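# Flip an upside-down gear back onto the furnace tray

## Task

Find the gear on the furnace tray that is lying with its domed back facing upward, turn it over, set it down on an unoccupied spot on the tray with its small end pointing up, and release it at the end.

## Robot and tools

Robot: two arms, left_arm and right_arm, each ending in a two-finger gripper. All poses share one scene frame with its origin on the table top midway between the arms. +z is up, +x reaches out over the table, and left_arm sits on the +y side. The names left and right are arm labels only and do not match image sides. Each gripper's fingers point along its own +z and close along its own y. The reported end_effector_position is the spot between the finger pads, roughly 1 cm short of the tips. Printed hand positions can be somewhat wrong, more so at long reach, and motions usually stop a centimetre or more from the command, typically too low.

Row layout (used by every moving call): one flat list of 16 numbers covering both arms, even if only one moves. The first 8 are left_arm: x, y, z in metres, then the orientation quaternion qw, qx, qy, qz (w first), then the opening. The next 8 are the same for right_arm. Position and quaternion are absolute targets in the scene frame, not offsets. Opening runs from -1 (closed) to +1 (fully open, 0.094 m). A target more than 0.6 m from that arm's last reported position, along any axis of its gripper, gets the call refused and nothing is sent. To hold an orientation steady, resend the same quaternion you chose, not the slightly drifted one from the result. An arm that should stay put gets its last reported pose and desired opening repeated in every call.

execute_actions: argument actions is a list holding zero or one item. An empty list just reports state (with pictures). An action item is {"rows": [...], "steps": n}: up to 15 rows of 16 numbers, n from 1 to 15 (default 15), each step lasting 1/30 s; each row is used for one step and the last row repeats to fill the count. An action needs at least 12 steps, because the result is captured 12 steps before the end and those remaining steps then run while you compose the next reply. A wait item is {"steps": n} with n up to 300, counted from the previous result, so time spent replying is included. Optional pictures: true adds camera images.

move: target is one 16-number row as above; speed is the path's top speed in m/s, 0.002 to 0.5 (default 0.25), with rotation capped at twice that in rad/s. Each gripper travels a straight line to its target, both paths finishing together, lasting 0.5 to 10 s (cut off at 10 s). Rotation takes the shorter direction. Openings are sent at the start. Paths ignore obstacles and the other arm, grippers lag and may overshoot the speed, especially near full arm extension. Faster contact hits harder, and a target placed deeper past contact presses harder. The result adds a move: line with the ending (done, off_target, moving, held, fault) and limits; paced means the pose was clipped, held means a safety check blocked steps (the arm may then jump quickly). If only one arm is named, the other finished fine. Distance to target is given per gripper.

wait: seconds from 0 to 10; nothing new is commanded. zoom_image: camera (cam_high, cam_low, cam_left_wrist, cam_right_wrist) and region [x0, y0, x1, y1] in that camera's pixels, top-left origin, at most 504 by 504. Image sizes: cam_high and cam_low 504x504, wrist cameras 616x616 fisheye. finished_scene: scene is the number of the current scene; it ends it irreversibly and reports success.

Controller behaviour: every step the command is limited to within 70 mm and 16 degrees of the measured pose; inverse kinematics favours position over orientation. After an action, an arm only continues to its last clipped pose, so distant targets need follow-up calls. The Hand target line (present only when nothing is pending) shows where each gripper is currently being driven. A pose unreachable line and HELD marks mean the clearance check altered or blocked a step.

Gripping: grip_measured is the finger opening on the command scale; the last Joint positions value is the opening in metres. Readings can be off by about 1 mm. To hold something, command roughly 0.03 below grip_measured; a smaller gap holds more gently. Pads exert about 50 to 62 N, less on very thin parts.

Other lines: joint torques are raw drive outputs with offsets and noise, not pure contact load. MOTOR HOT appears from 85 °C; at 100 °C that arm releases and drops (OVER-TEMPERATURE FAULT), so avoid holding loads needlessly. FAULT lines stop an arm. Occasionally an outside force tugs a held part or nudges loose objects.

Avoid: knocking anything off the table (automatic failure), arm-to-arm collisions or pressing, dropping or slamming the gear, and hard pushes into the tray. Typical order: look and zoom to locate the domed gear and a free tray spot, approach from above open, grasp, lift, rotate the gripper to invert it (or hand it between arms), lower gently onto the free spot small end up, open, and retreat before calling finished_scene.

Each tool is called after "Call:" by a JSON object that holds its "api" and its "payload", one argument or row to a line.

## Session

Call:
{"api": "execute_actions", "payload": {
  "actions": []
}}

Scene clock: 0.00 s of 6000.00 s.
left_arm: end_effector_position=(+0.3053, +0.3772, +0.2828) grip_measured=+1.000 end_effector_quat_wxyz=(+0.243, -0.620, +0.745, -0.047) | right_arm: end_effector_position=(+0.8380, +0.0634, +0.2849) grip_measured=+1.000 end_effector_quat_wxyz=(+0.620, -0.577, +0.460, -0.266)
Joint positions: left_arm=[-0.18   0.79   0.933 -1.311 -0.306 -1.502  0.094] | right_arm=[ 0.238  2.157  1.888  0.179 -0.097 -1.312  0.094]
Joint velocities: left_arm=[-0.015 -0.005  0.002 -0.007  0.051 -0.007  0.   ] | right_arm=[ 0.005 -0.005 -0.007 -0.012  0.037  0.051  0.   ]
Joint torques (N m, as the arm reports them, + toward a larger angle): no reading
Hand target (left_arm): +0.310, +0.376, +0.294; +0.251, -0.620, +0.741, -0.056
Hand target (right_arm): +0.841, +0.065, +0.299; +0.629, -0.571, +0.453, -0.271

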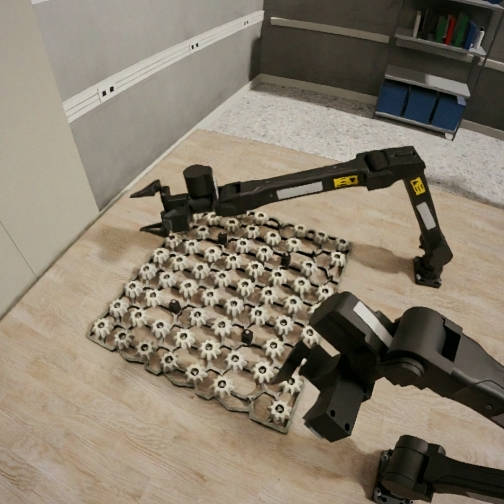

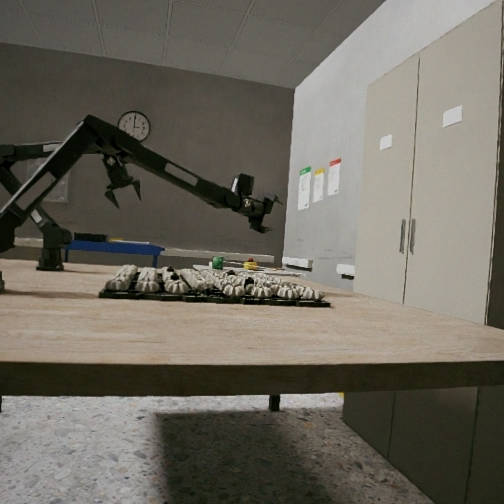

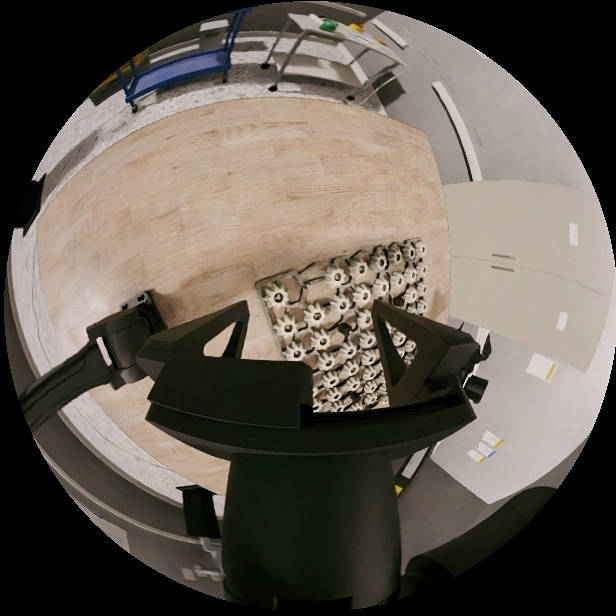

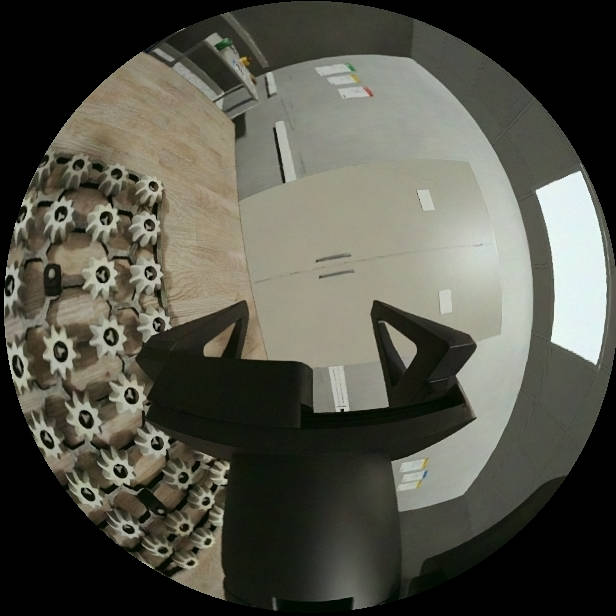

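Call:
{"api": "move", "payload": {
  "target": [0.25,0.55,0.3,0.243,-0.62,0.745,-0.047,1,0.55,0.05,0.4,0.1,-0.7,0.7,-0.1,1]
}}

Call:
{"api": "zoom_image", "payload": {
  "camera": "cam_high",
  "region": [70,180,370,450]
}}

Call:
{"api": "zoom_image", "payload": {
  "camera": "cam_right_wrist",
  "region": [100,50,520,420]
}}

Scene clock: 3.60 s of 6000.00 s.
left_arm: end_effector_position=(+0.2425, +0.5393, +0.2876) grip_measured=+1.000 end_effector_quat_wxyz=(+0.221, -0.632, +0.740, -0.067) | right_arm: end_effector_position=(+0.5533, +0.0449, +0.4030) grip_measured=+1.000 end_effector_quat_wxyz=(+0.153, -0.699, +0.689, -0.116)
Joint positions: left_arm=[ 0.739  0.749  0.933 -1.311  0.146 -0.703  0.094] | right_arm=[ 0.455  1.915  2.37  -1.679  0.171 -1.001  0.094]
Joint velocities: left_arm=[ 0.005  0.005 -0.017 -0.002  0.037 -0.051  0.   ] | right_arm=[-0.005 -0.005  0.017  0.002 -0.095  0.037  0.   ]
Joint torques (N m, as the arm reports them, + toward a larger angle): left_arm=[ 0.07 -2.   11.87  1.61  0.23  0.1 ] | right_arm=[  1.72 -19.61   7.41   0.14  -0.16   0.02]
Hand target (left_arm): +0.249, +0.546, +0.300; +0.237, -0.624, +0.741, -0.066
Hand target (right_arm): +0.549, +0.051, +0.398; -0.145, +0.701, -0.690, +0.112
Off the commanded pose (left_arm): 0.018 m, 4 deg.
Off the commanded pose (right_arm): 0.007 m, 6 deg.
joint sent to its limit (right arm) — the command would take joint 4 (wrist pitch) past its lower limit, so that joint was sent only as far as its limit.
Kept back: nothing.
move: off_target (left_arm, right_arm); limits=paced
camera_calibration (this result's frames):
cam_left_wrist: T_world_to_cam=[[0.904717, -0.182878, 0.384763, -0.235284], [-0.321408, -0.88581, 0.334721, 0.467763], [0.279614, -0.426494, -0.860186, 0.535685], [0, 0, 0, 1]] pos_world=[0.213423, 0.599787, 0.394747]
cam_right_wrist: T_world_to_cam=[[0.921032, -0.000605967, 0.389487, -0.669008], [-0.208812, -0.844909, 0.49247, -0.04074], [0.328783, -0.53491, -0.778315, 0.280573], [0, 0, 0, 1]] pos_world=[0.515423, 0.115254, 0.499007]

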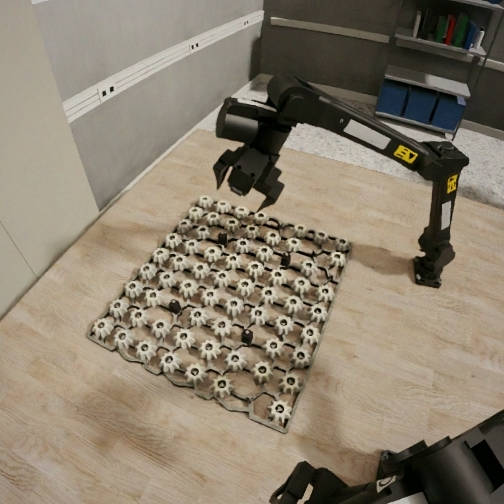

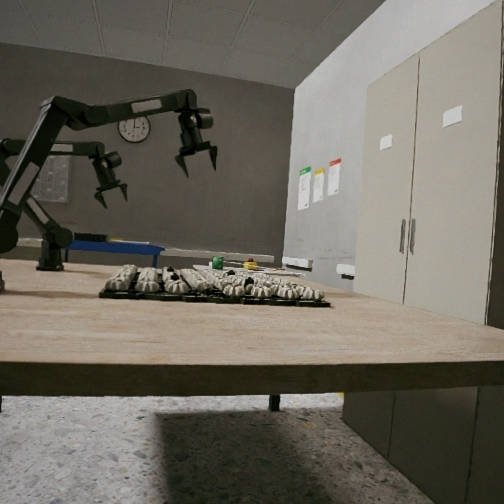

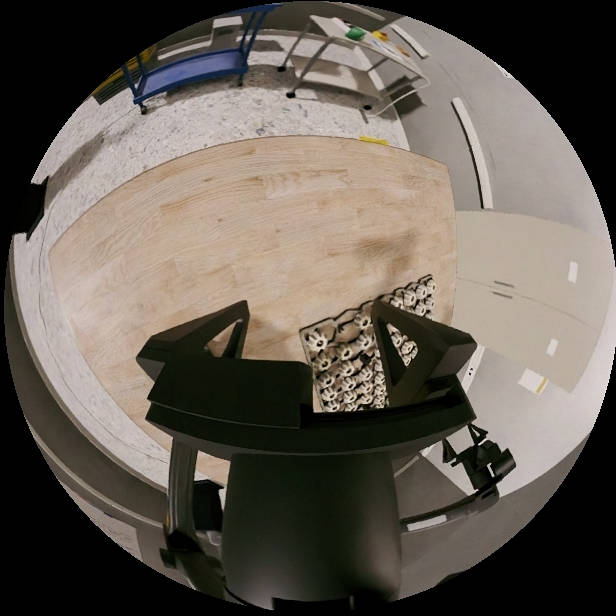

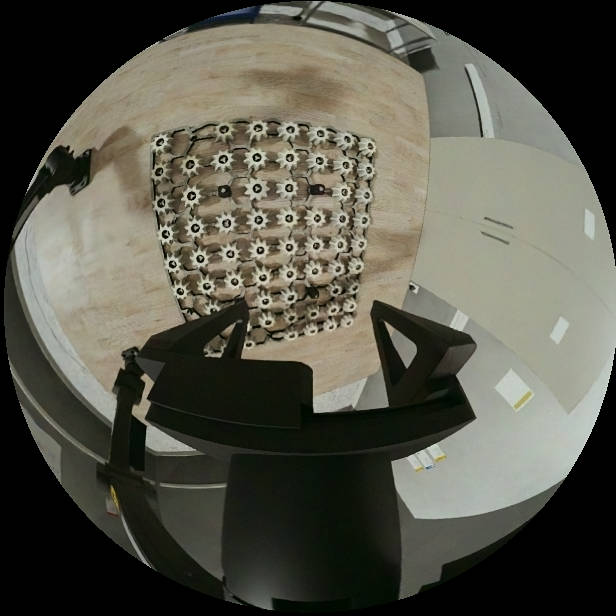

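Region (70, 180, 370, 450) of cam_high's 504x504 image, scaled by 1.680, with more detail than that image has; it fills the top 454 rows of this view, and the rest is white.

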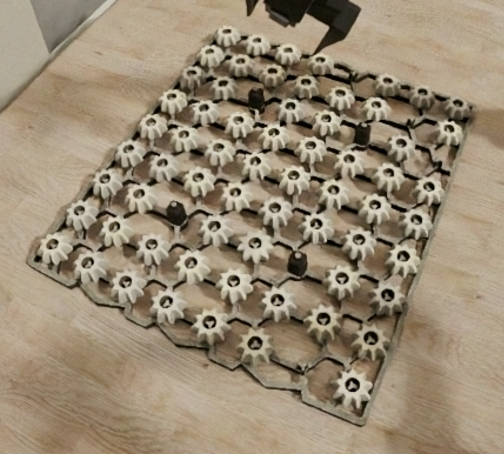

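Region (100, 50, 520, 420) of cam_right_wrist's 616x616 image, scaled by 1.200, with more detail than that image has; it fills the top 444 rows of this view, and the rest is white.

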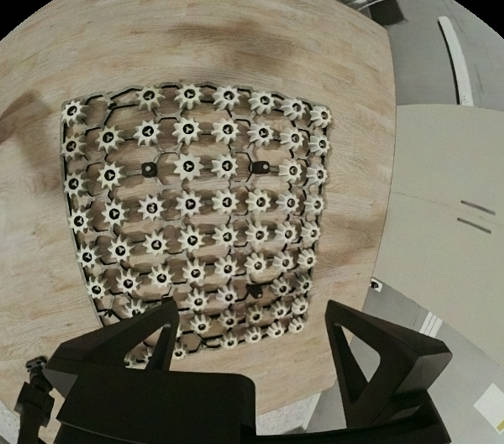

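Call:
{"api": "zoom_image", "payload": {
  "camera": "cam_high",
  "region": [180,190,360,310]
}}

Call:
{"api": "zoom_image", "payload": {
  "camera": "cam_high",
  "region": [180,280,340,440]
}}

Call:
{"api": "zoom_image", "payload": {
  "camera": "cam_high",
  "region": [80,220,240,400]
}}

Call:
{"api": "zoom_image", "payload": {
  "camera": "cam_low",
  "region": [90,250,340,320]
}}

Region (180, 190, 360, 310) of cam_high's 504x504 image, scaled by 2.800, with more detail than that image has.

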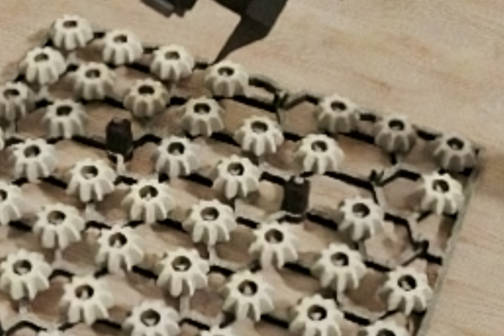

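Region (180, 280, 340, 440) of cam_high's 504x504 image, scaled by 3.150, with more detail than that image has.

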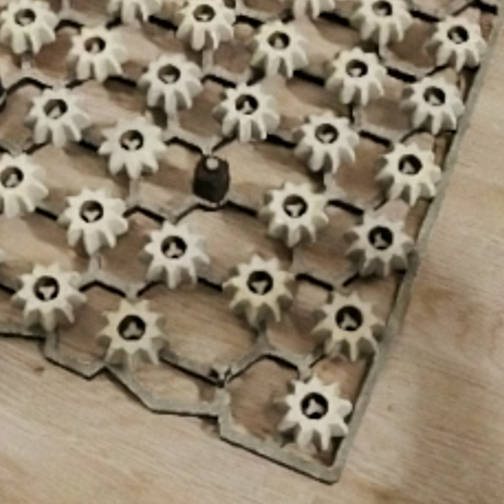

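Region (80, 220, 240, 400) of cam_high's 504x504 image, scaled by 2.800, with more detail than that image has.

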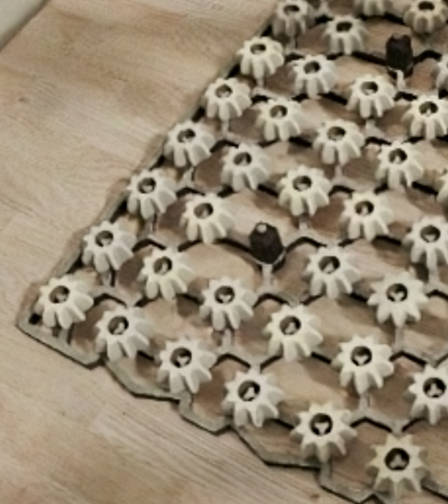

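Region (90, 250, 340, 320) of cam_low's 504x504 image, scaled by 2.016, with more detail than that image has; it fills the top 141 rows of this view, and the rest is white.

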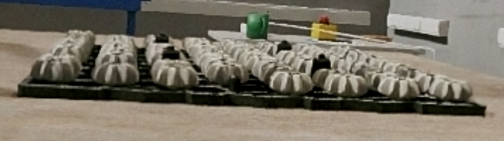

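Call:
{"api": "zoom_image", "payload": {
  "camera": "cam_high",
  "region": [280,220,360,300]
}}

Call:
{"api": "zoom_image", "payload": {
  "camera": "cam_high",
  "region": [180,285,270,365]
}}

Call:
{"api": "zoom_image", "payload": {
  "camera": "cam_right_wrist",
  "region": [140,110,390,350]
}}

Region (280, 220, 360, 300) of cam_high's 504x504 image, scaled by 6.300, with more detail than that image has.

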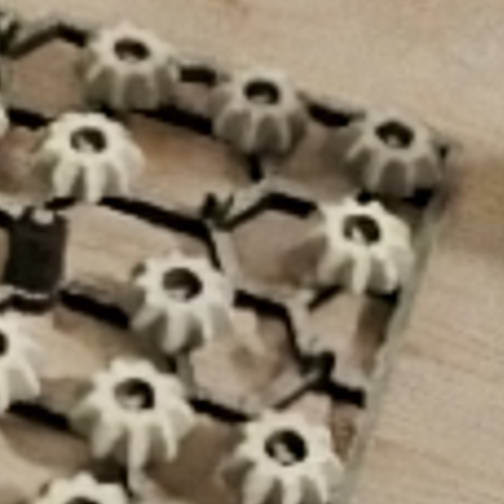

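Region (180, 285, 270, 365) of cam_high's 504x504 image, scaled by 5.600, with more detail than that image has.

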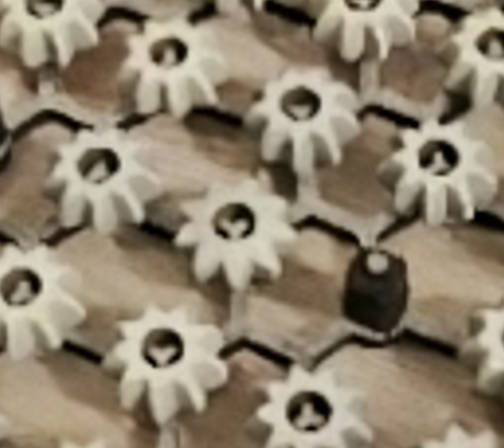

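Region (140, 110, 390, 350) of cam_right_wrist's 616x616 image, scaled by 2.016, with more detail than that image has; it fills the top 484 rows of this view, and the rest is white.

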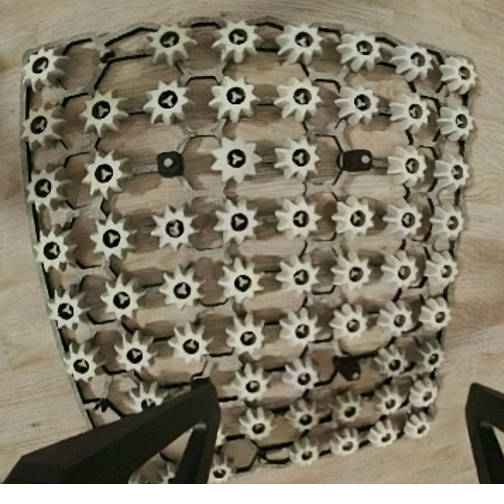

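Call:
{"api": "move", "payload": {
  "target": [0.3,0.45,0.3,0.243,-0.62,0.745,-0.047,1,0.542,0.144,0.12,0,-0.924,0.383,0,0.45]
}}

Scene clock: 7.57 s of 6000.00 s.
left_arm: end_effector_position=(+0.2892, +0.4514, +0.2848) grip_measured=+1.000 end_effector_quat_wxyz=(+0.227, -0.615, +0.754, -0.025) | right_arm: end_effector_position=(+0.5391, +0.1291, +0.1136) grip_measured=+0.452 end_effector_quat_wxyz=(+0.013, +0.920, -0.392, -0.006)
Joint positions: left_arm=[ 0.172  0.763  0.933 -1.311 -0.173 -1.154  0.094] | right_arm=[ 0.527  2.218  2.133 -1.515  0.003 -1.65   0.068]
Joint velocities: left_arm=[-0.005  0.005  0.017  0.002  0.007 -0.022  0.   ] | right_arm=[-0.005 -0.005 -0.007  0.007  0.022 -0.007  0.   ]
Joint torques (N m, as the arm reports them, + toward a larger angle): left_arm=[-0.61 -2.09 12.16  1.59 -0.41 -0.13] | right_arm=[  1.9  -23.24  10.5   -0.02  -0.41  -0.2 ]
Hand target (left_arm): +0.300, +0.453, +0.299; +0.244, -0.617, +0.747, -0.034
Hand target (right_arm): +0.544, +0.145, +0.120; -0.001, +0.924, -0.382, +0.000
Off the commanded pose (left_arm): 0.019 m, 3 deg.
Off the commanded pose (right_arm): 0.016 m, 2 deg.
Kept back: nothing.
move: off_target (left_arm, right_arm)
camera_calibration (this result's frames):
cam_left_wrist: T_world_to_cam=[[0.916726, -0.231938, 0.325298, -0.25695], [-0.327553, -0.902519, 0.279585, 0.430807], [0.228741, -0.362855, -0.903335, 0.480915], [0, 0, 0, 1]] pos_world=[0.26666, 0.503718, 0.397565]
cam_right_wrist: T_world_to_cam=[[0.723516, 0.69023, -0.0103772, -0.480367], [0.566642, -0.585249, 0.58, -0.291519], [0.39426, -0.42552, -0.81455, 0.059797], [0, 0, 0, 1]] pos_world=[0.489165, 0.186397, 0.212804]

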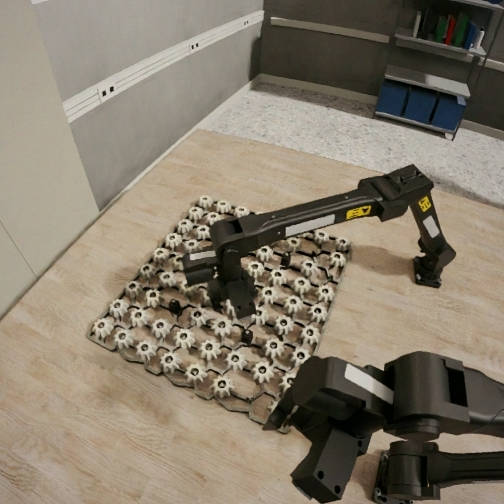

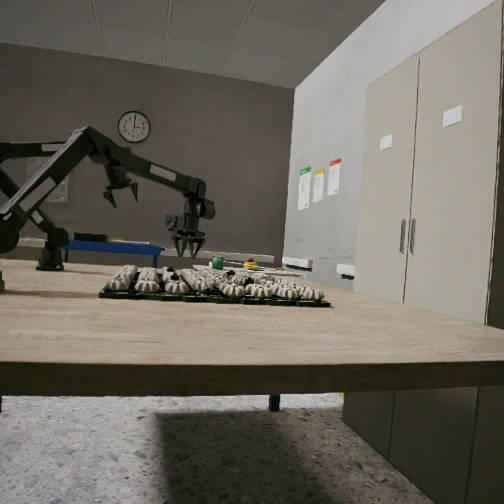

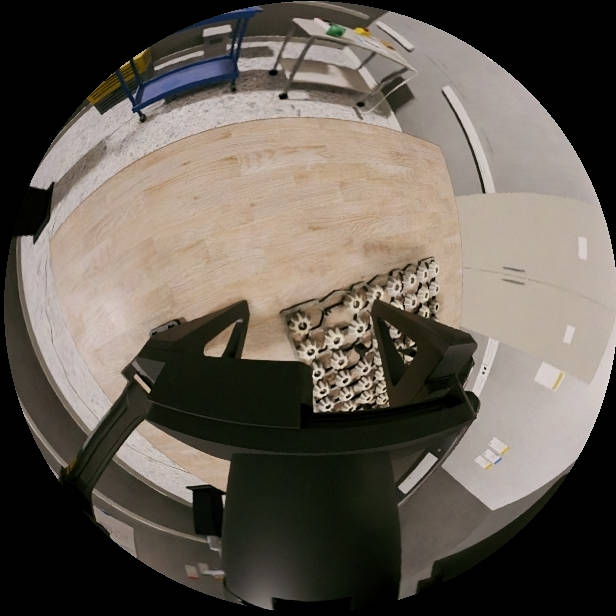

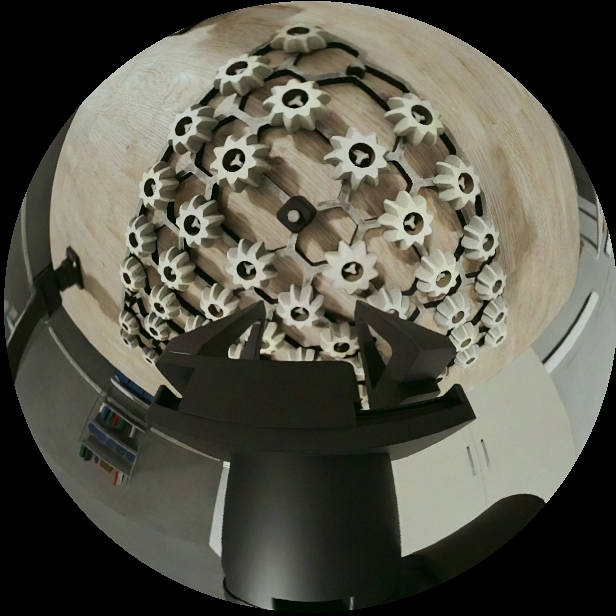

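Call:
{"api": "move", "payload": {
  "target": [0.3,0.45,0.3,0.243,-0.62,0.745,-0.047,1,0.572,0.178,0.09,0,-0.383,0.924,0,0.45]
}}

Scene clock: 11.93 s of 6000.00 s.
left_arm: end_effector_position=(+0.2898, +0.4490, +0.2844) grip_measured=+1.000 end_effector_quat_wxyz=(+0.224, -0.617, +0.754, -0.032) | right_arm: end_effector_position=(+0.5728, +0.1630, +0.1004) grip_measured=+0.452 end_effector_quat_wxyz=(+0.002, -0.381, +0.925, +0.002)
Joint positions: left_arm=[ 0.172  0.763  0.933 -1.311 -0.159 -1.161  0.094] | right_arm=[ 0.532  2.377  2.384 -1.572 -0.002 -0.091  0.068]
Joint velocities: left_arm=[-0.024 -0.005  0.017 -0.002  0.007 -0.022  0.   ] | right_arm=[-0.015 -0.024 -0.002  0.007  0.051 -0.022 -0.   ]
Joint torques (N m, as the arm reports them, + toward a larger angle): left_arm=[ 0.   -3.14 12.    1.73  0.   -0.14] | right_arm=[  2.4  -23.67  10.82  -0.33  -0.08  -0.03]
Hand target (left_arm): +0.300, +0.450, +0.300; +0.243, -0.620, +0.745, -0.047
Hand target (right_arm): +0.571, +0.177, +0.090; +0.001, -0.383, +0.924, +0.001
Off the commanded pose (left_arm): 0.019 m, 3 deg.
Off the commanded pose (right_arm): 0.018 m, 0 deg.
Kept back: nothing.
move: off_target (left_arm, right_arm)
camera_calibration (this result's frames):
cam_left_wrist: T_world_to_cam=[[0.915464, -0.226714, 0.332456, -0.261948], [-0.328568, -0.898111, 0.292302, 0.42365], [0.232313, -0.376826, -0.896679, 0.482917], [0, 0, 0, 1]] pos_world=[0.266813, 0.503073, 0.396273]
cam_right_wrist: T_world_to_cam=[[0.702304, -0.711674, 0.0170057, -0.29039], [-0.589139, -0.56764, 0.575065, 0.376532], [-0.399606, -0.413889, -0.817931, 0.50331], [0, 0, 0, 1]] pos_world=[0.626897, 0.215386, 0.20008]

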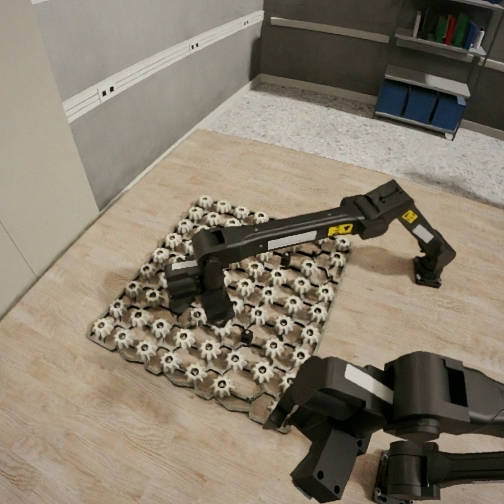

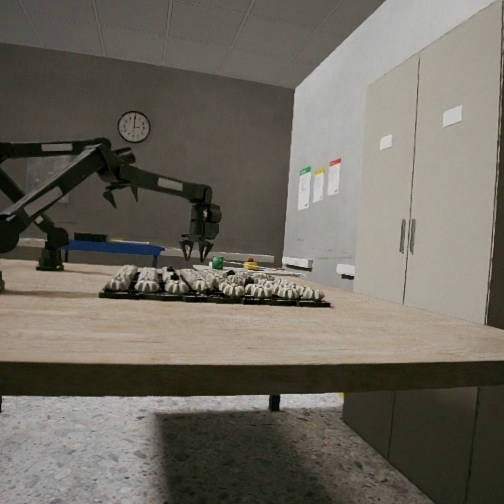

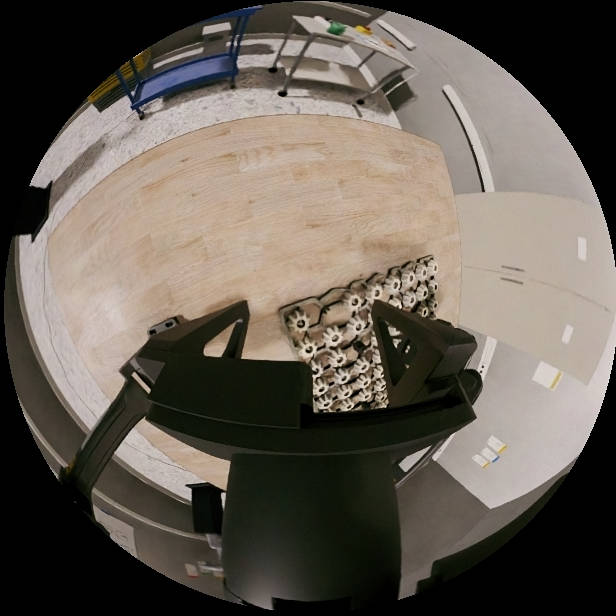

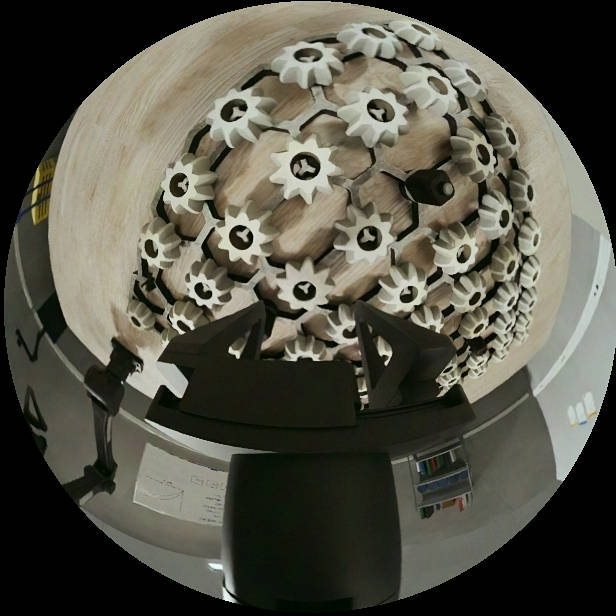

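Call:
{"api": "move", "payload": {
  "target": [0.3,0.45,0.3,0.243,-0.62,0.745,-0.047,1,0.566,0.174,0.06,0,-0.383,0.924,0,0.45],
  "speed": 0.05
}}

Call:
{"api": "zoom_image", "payload": {
  "camera": "cam_low",
  "region": [130,220,270,310]
}}

Scene clock: 13.60 s of 6000.00 s.
left_arm: end_effector_position=(+0.2898, +0.4489, +0.2844) grip_measured=+1.000 end_effector_quat_wxyz=(+0.224, -0.617, +0.754, -0.032) | right_arm: end_effector_position=(+0.5731, +0.1640, +0.0768) grip_measured=+0.452 end_effector_quat_wxyz=(+0.005, -0.380, +0.925, +0.003)
Joint positions: left_arm=[ 0.172  0.763  0.933 -1.311 -0.158 -1.161  0.094] | right_arm=[ 0.533  2.377  2.322 -1.504 -0.002 -0.087  0.068]
Joint velocities: left_arm=[-0.015  0.005  0.007 -0.002 -0.037 -0.007  0.   ] | right_arm=[-0.005 -0.005 -0.012  0.007 -0.007 -0.007 -0.   ]
Joint torques (N m, as the arm reports them, + toward a larger angle): left_arm=[-0.19 -2.89 12.    1.76 -0.02 -0.15] | right_arm=[  2.41 -25.25   6.84   0.6   -0.07  -0.04]
Hand target (left_arm): +0.300, +0.450, +0.300; +0.243, -0.620, +0.745, -0.047
Hand target (right_arm): +0.566, +0.174, +0.060; +0.000, -0.383, +0.924, +0.000
Off the commanded pose (left_arm): 0.019 m, 3 deg.
Off the commanded pose (right_arm): 0.021 m, 1 deg.
Kept back: nothing.
move: off_target (left_arm, right_arm)
camera_calibration (this result's frames):
cam_left_wrist: T_world_to_cam=[[0.915407, -0.226746, 0.332589, -0.26198], [-0.328729, -0.897958, 0.292589, 0.423498], [0.232308, -0.377169, -0.896536, 0.482996], [0, 0, 0, 1]] pos_world=[0.266831, 0.503052, 0.396244]
cam_right_wrist: T_world_to_cam=[[0.700048, -0.713882, 0.0174972, -0.287902], [-0.593549, -0.568075, 0.570079, 0.393874], [-0.397029, -0.409468, -0.821403, 0.482655], [0, 0, 0, 1]] pos_world=[0.626957, 0.215854, 0.176952]

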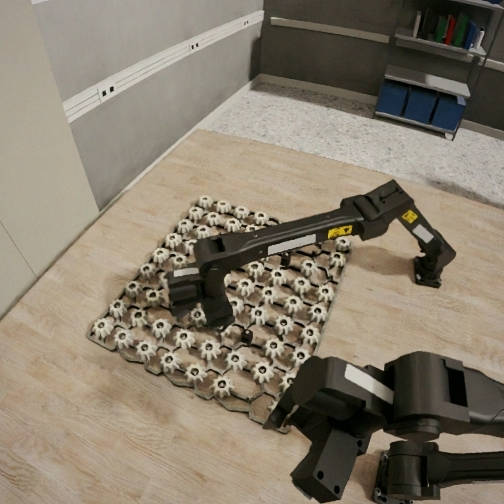

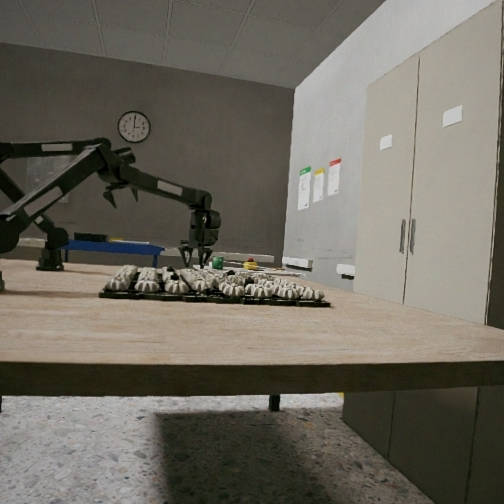

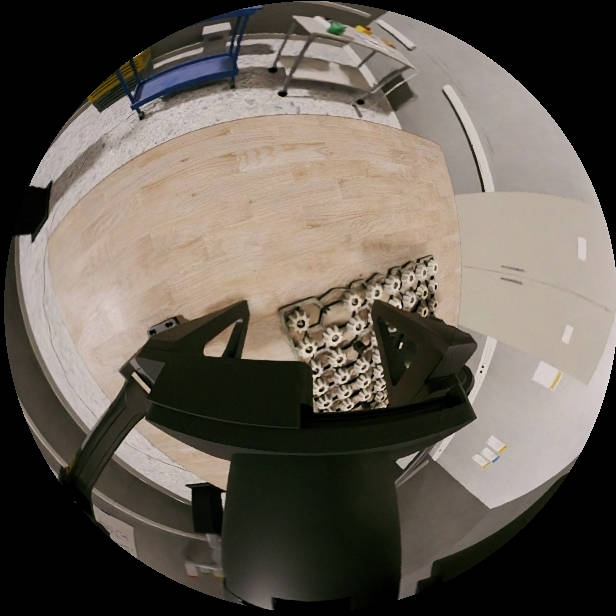

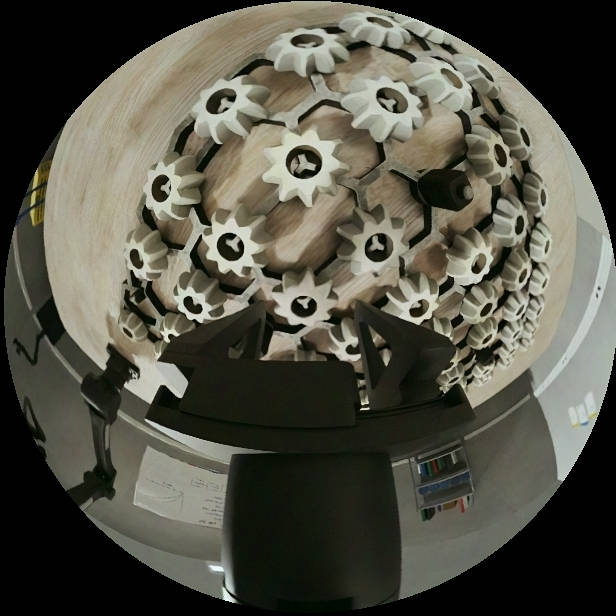

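Region (130, 220, 270, 310) of cam_low's 504x504 image, scaled by 3.600, with more detail than that image has; it fills the top 324 rows of this view, and the rest is white.

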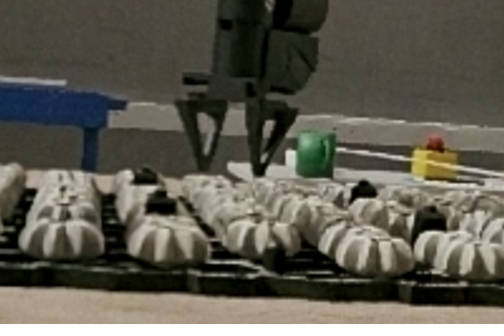

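Call:
{"api": "move", "payload": {
  "target": [0.3,0.45,0.3,0.243,-0.62,0.745,-0.047,1,0.561,0.176,0.04,0,-0.383,0.924,0,0.45],
  "speed": 0.04
}}

Call:
{"api": "zoom_image", "payload": {
  "camera": "cam_right_wrist",
  "region": [160,200,460,400]
}}

Scene clock: 15.47 s of 6000.00 s.
left_arm: end_effector_position=(+0.2898, +0.4489, +0.2844) grip_measured=+1.000 end_effector_quat_wxyz=(+0.224, -0.617, +0.754, -0.032) | right_arm: end_effector_position=(+0.5675, +0.1676, +0.0559) grip_measured=+0.452 end_effector_quat_wxyz=(+0.005, -0.380, +0.925, +0.003)
Joint positions: left_arm=[ 0.172  0.763  0.933 -1.311 -0.158 -1.161  0.094] | right_arm=[ 0.542  2.377  2.267 -1.451 -0.002 -0.08   0.068]
Joint velocities: left_arm=[-0.005 -0.005 -0.012 -0.037  0.007  0.007  0.   ] | right_arm=[ 0.005 -0.005 -0.007  0.012 -0.051  0.037 -0.001]
Joint torques (N m, as the arm reports them, + toward a larger angle): left_arm=[-0.13 -2.82 11.98  1.77 -0.01 -0.14] | right_arm=[  1.92 -25.44   6.77   0.63  -0.09  -0.01]
Hand target (left_arm): +0.300, +0.450, +0.300; +0.243, -0.620, +0.745, -0.047
Hand target (right_arm): +0.561, +0.176, +0.040; -0.000, -0.383, +0.924, +0.000
Off the commanded pose (left_arm): 0.019 m, 3 deg.
Off the commanded pose (right_arm): 0.019 m, 1 deg.
Kept back: nothing.
move: off_target (left_arm, right_arm)
camera_calibration (this result's frames):
cam_left_wrist: T_world_to_cam=[[0.915407, -0.226746, 0.332589, -0.26198], [-0.328729, -0.897958, 0.292589, 0.423498], [0.232308, -0.377169, -0.896536, 0.482996], [0, 0, 0, 1]] pos_world=[0.266831, 0.503052, 0.396244]
cam_right_wrist: T_world_to_cam=[[0.701425, -0.712533, 0.0173283, -0.282032], [-0.59193, -0.568815, 0.571024, 0.403658], [-0.397017, -0.410787, -0.82075, 0.464898], [0, 0, 0, 1]] pos_world=[0.621333, 0.219624, 0.155954]

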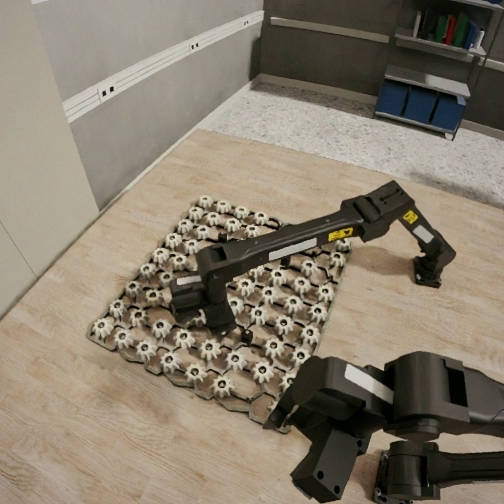

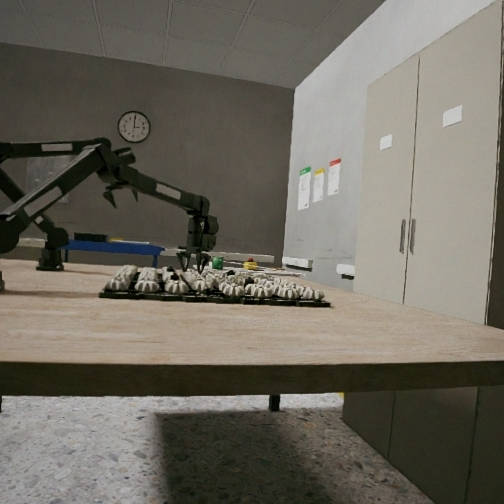

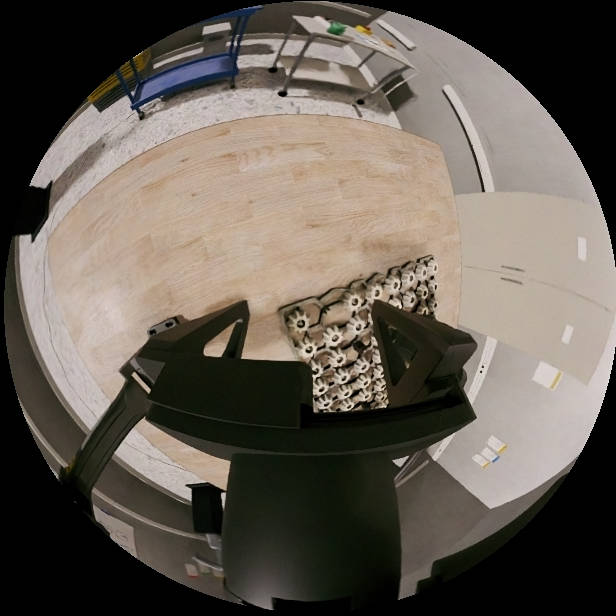

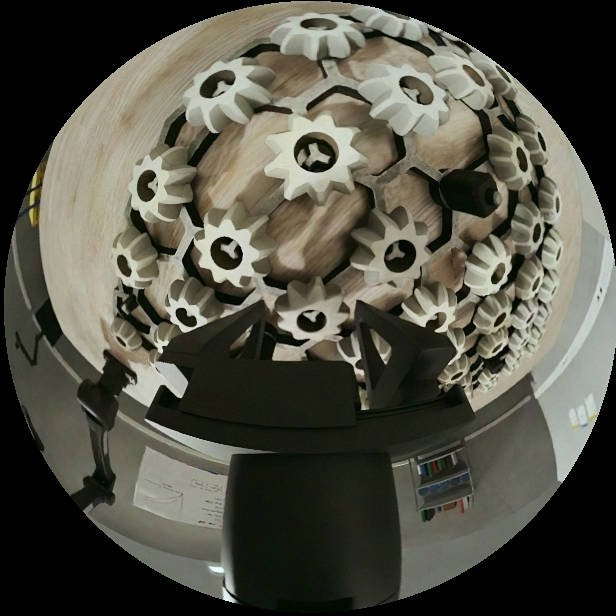

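Region (160, 200, 460, 400) of cam_right_wrist's 616x616 image, scaled by 1.680, with more detail than that image has.

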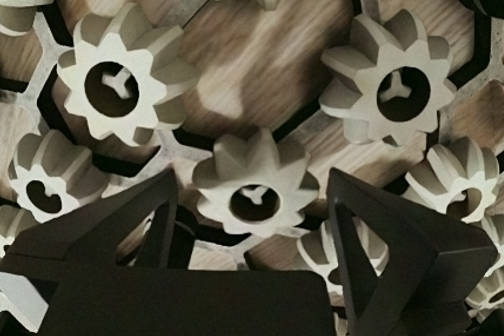

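Call:
{"api": "move", "payload": {
  "target": [0.3,0.45,0.3,0.243,-0.62,0.745,-0.047,1,0.557,0.172,0.031,0,-0.383,0.924,0,0.45],
  "speed": 0.03
}}

Call:
{"api": "move", "payload": {
  "target": [0.3,0.45,0.3,0.243,-0.62,0.745,-0.047,1,0.557,0.172,0.031,0,-0.383,0.924,0,-0.1],
  "speed": 0.03
}}

Scene clock: 17.10 s of 6000.00 s.
left_arm: end_effector_position=(+0.2898, +0.4489, +0.2844) grip_measured=+1.000 end_effector_quat_wxyz=(+0.224, -0.617, +0.754, -0.032) | right_arm: end_effector_position=(+0.5629, +0.1638, +0.0365) grip_measured=+0.452 end_effector_quat_wxyz=(-0.002, -0.380, +0.925, +0.000)
Joint positions: left_arm=[ 0.172  0.763  0.933 -1.311 -0.158 -1.161  0.094] | right_arm=[ 0.542  2.377  2.216 -1.413 -0.002 -0.08   0.068]
Joint velocities: left_arm=[0.015 0.015 0.007 0.017 0.007 0.081 0.   ] | right_arm=[-0.005 -0.024 -0.012  0.007  0.125 -0.022 -0.   ]
Joint torques (N m, as the arm reports them, + toward a larger angle): left_arm=[-0.1  -2.85 11.97  1.75 -0.02 -0.15] | right_arm=[  1.86 -26.86   6.58   0.56  -0.07  -0.03]
Hand target (left_arm): +0.300, +0.450, +0.300; +0.243, -0.620, +0.745, -0.047
Hand target (right_arm): +0.557, +0.172, +0.031; +0.000, -0.383, +0.924, +0.000
Off the commanded pose (left_arm): 0.019 m, 3 deg.
Off the commanded pose (right_arm): 0.012 m, 0 deg.
Kept back: nothing.
move: off_target (left_arm, right_arm)
camera_calibration (this result's frames):
cam_left_wrist: T_world_to_cam=[[0.915407, -0.226746, 0.332589, -0.26198], [-0.328729, -0.897958, 0.292589, 0.423498], [0.232308, -0.377169, -0.896536, 0.482996], [0, 0, 0, 1]] pos_world=[0.266831, 0.503052, 0.396244]
cam_right_wrist: T_world_to_cam=[[0.701601, -0.712384, 0.0162667, -0.281317], [-0.585875, -0.563712, 0.58222, 0.405132], [-0.405594, -0.418016, -0.812869, 0.451321], [0, 0, 0, 1]] pos_world=[0.617783, 0.216631, 0.135565]

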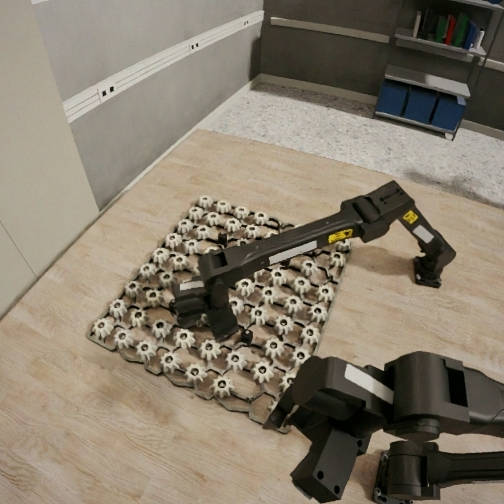

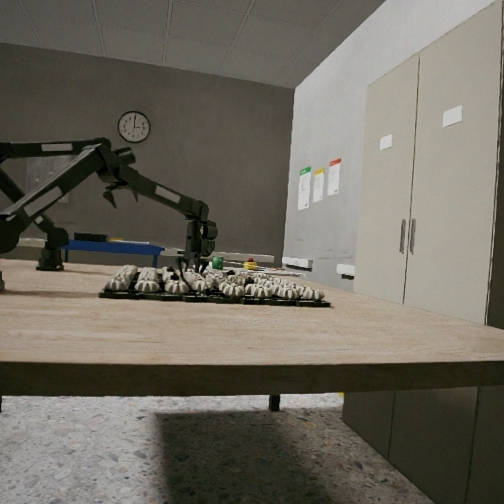

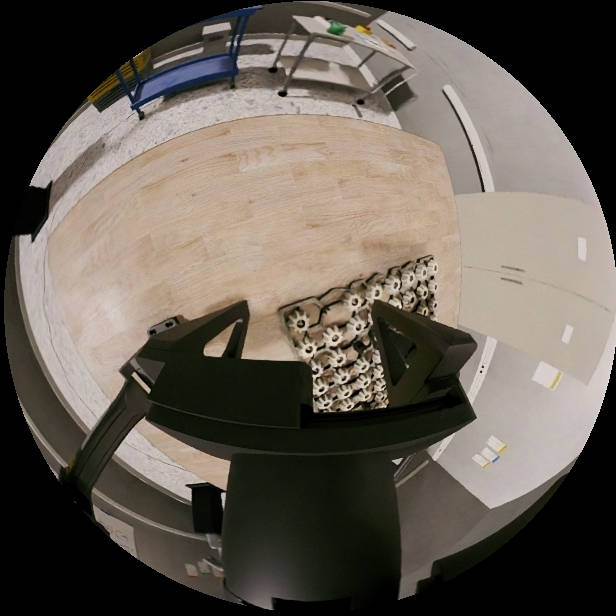

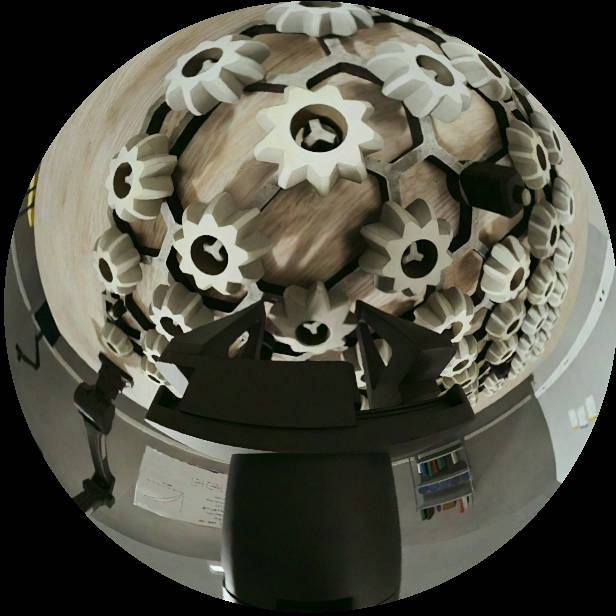

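Scene clock: 18.20 s of 6000.00 s.
left_arm: end_effector_position=(+0.2898, +0.4489, +0.2844) grip_measured=+1.000 end_effector_quat_wxyz=(+0.224, -0.617, +0.754, -0.032) | right_arm: end_effector_position=(+0.5632, +0.1635, +0.0365) grip_measured=+0.203 end_effector_quat_wxyz=(-0.002, -0.380, +0.925, -0.001)
Joint positions: left_arm=[ 0.172  0.763  0.933 -1.311 -0.158 -1.161  0.094] | right_arm=[ 0.542  2.377  2.216 -1.413  0.    -0.08   0.057]
Joint velocities: left_arm=[-0.015 -0.005  0.002  0.007 -0.007  0.022  0.   ] | right_arm=[-0.015 -0.005  0.007 -0.002  0.007 -0.007 -0.   ]
Joint torques (N m, as the arm reports them, + toward a larger angle): left_arm=[-0.28 -3.13 11.94  1.79 -0.01 -0.15] | right_arm=[  2.03 -26.85   6.62   0.55  -0.18  -0.04]
Hand target (left_arm): +0.300, +0.450, +0.300; +0.243, -0.620, +0.745, -0.047
Hand target (right_arm): +0.557, +0.172, +0.031; -0.000, -0.383, +0.924, +0.000
Off the commanded pose (left_arm): 0.019 m, 3 deg.
Off the commanded pose (right_arm): 0.012 m, 0 deg.
Kept back: nothing.
move: off_target (left_arm, right_arm)
camera_calibration (this result's frames):
cam_left_wrist: T_world_to_cam=[[0.915407, -0.226746, 0.332589, -0.26198], [-0.328729, -0.897958, 0.292589, 0.423498], [0.232308, -0.377169, -0.896536, 0.482996], [0, 0, 0, 1]] pos_world=[0.266831, 0.503052, 0.396244]
cam_right_wrist: T_world_to_cam=[[0.701309, -0.712616, 0.0185496, -0.28159], [-0.586944, -0.562473, 0.582341, 0.405507], [-0.404552, -0.419288, -0.812733, 0.450913], [0, 0, 0, 1]] pos_world=[0.61791, 0.216484, 0.135552]

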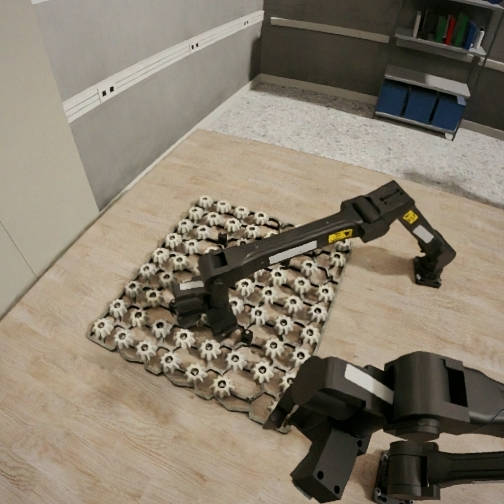

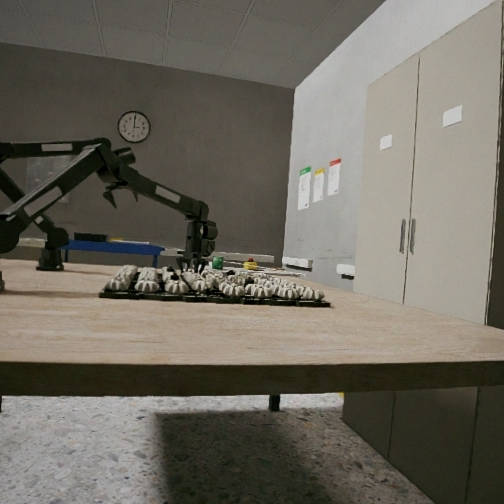

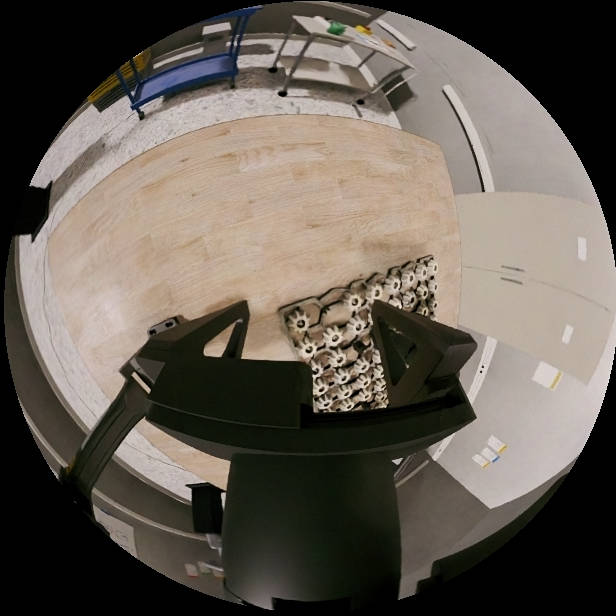

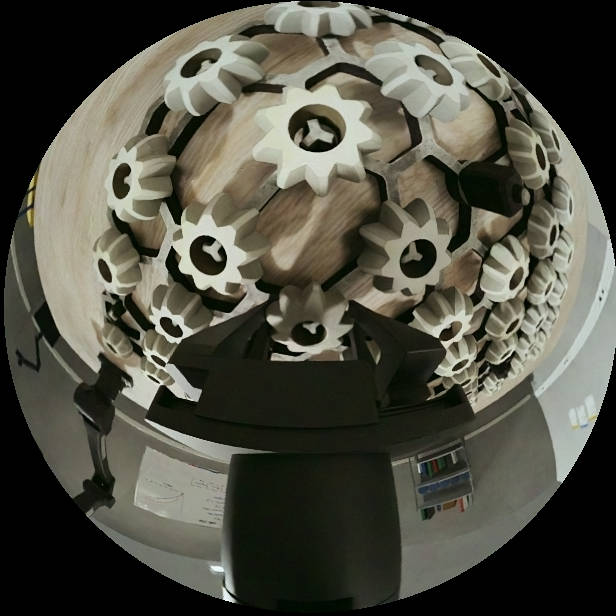

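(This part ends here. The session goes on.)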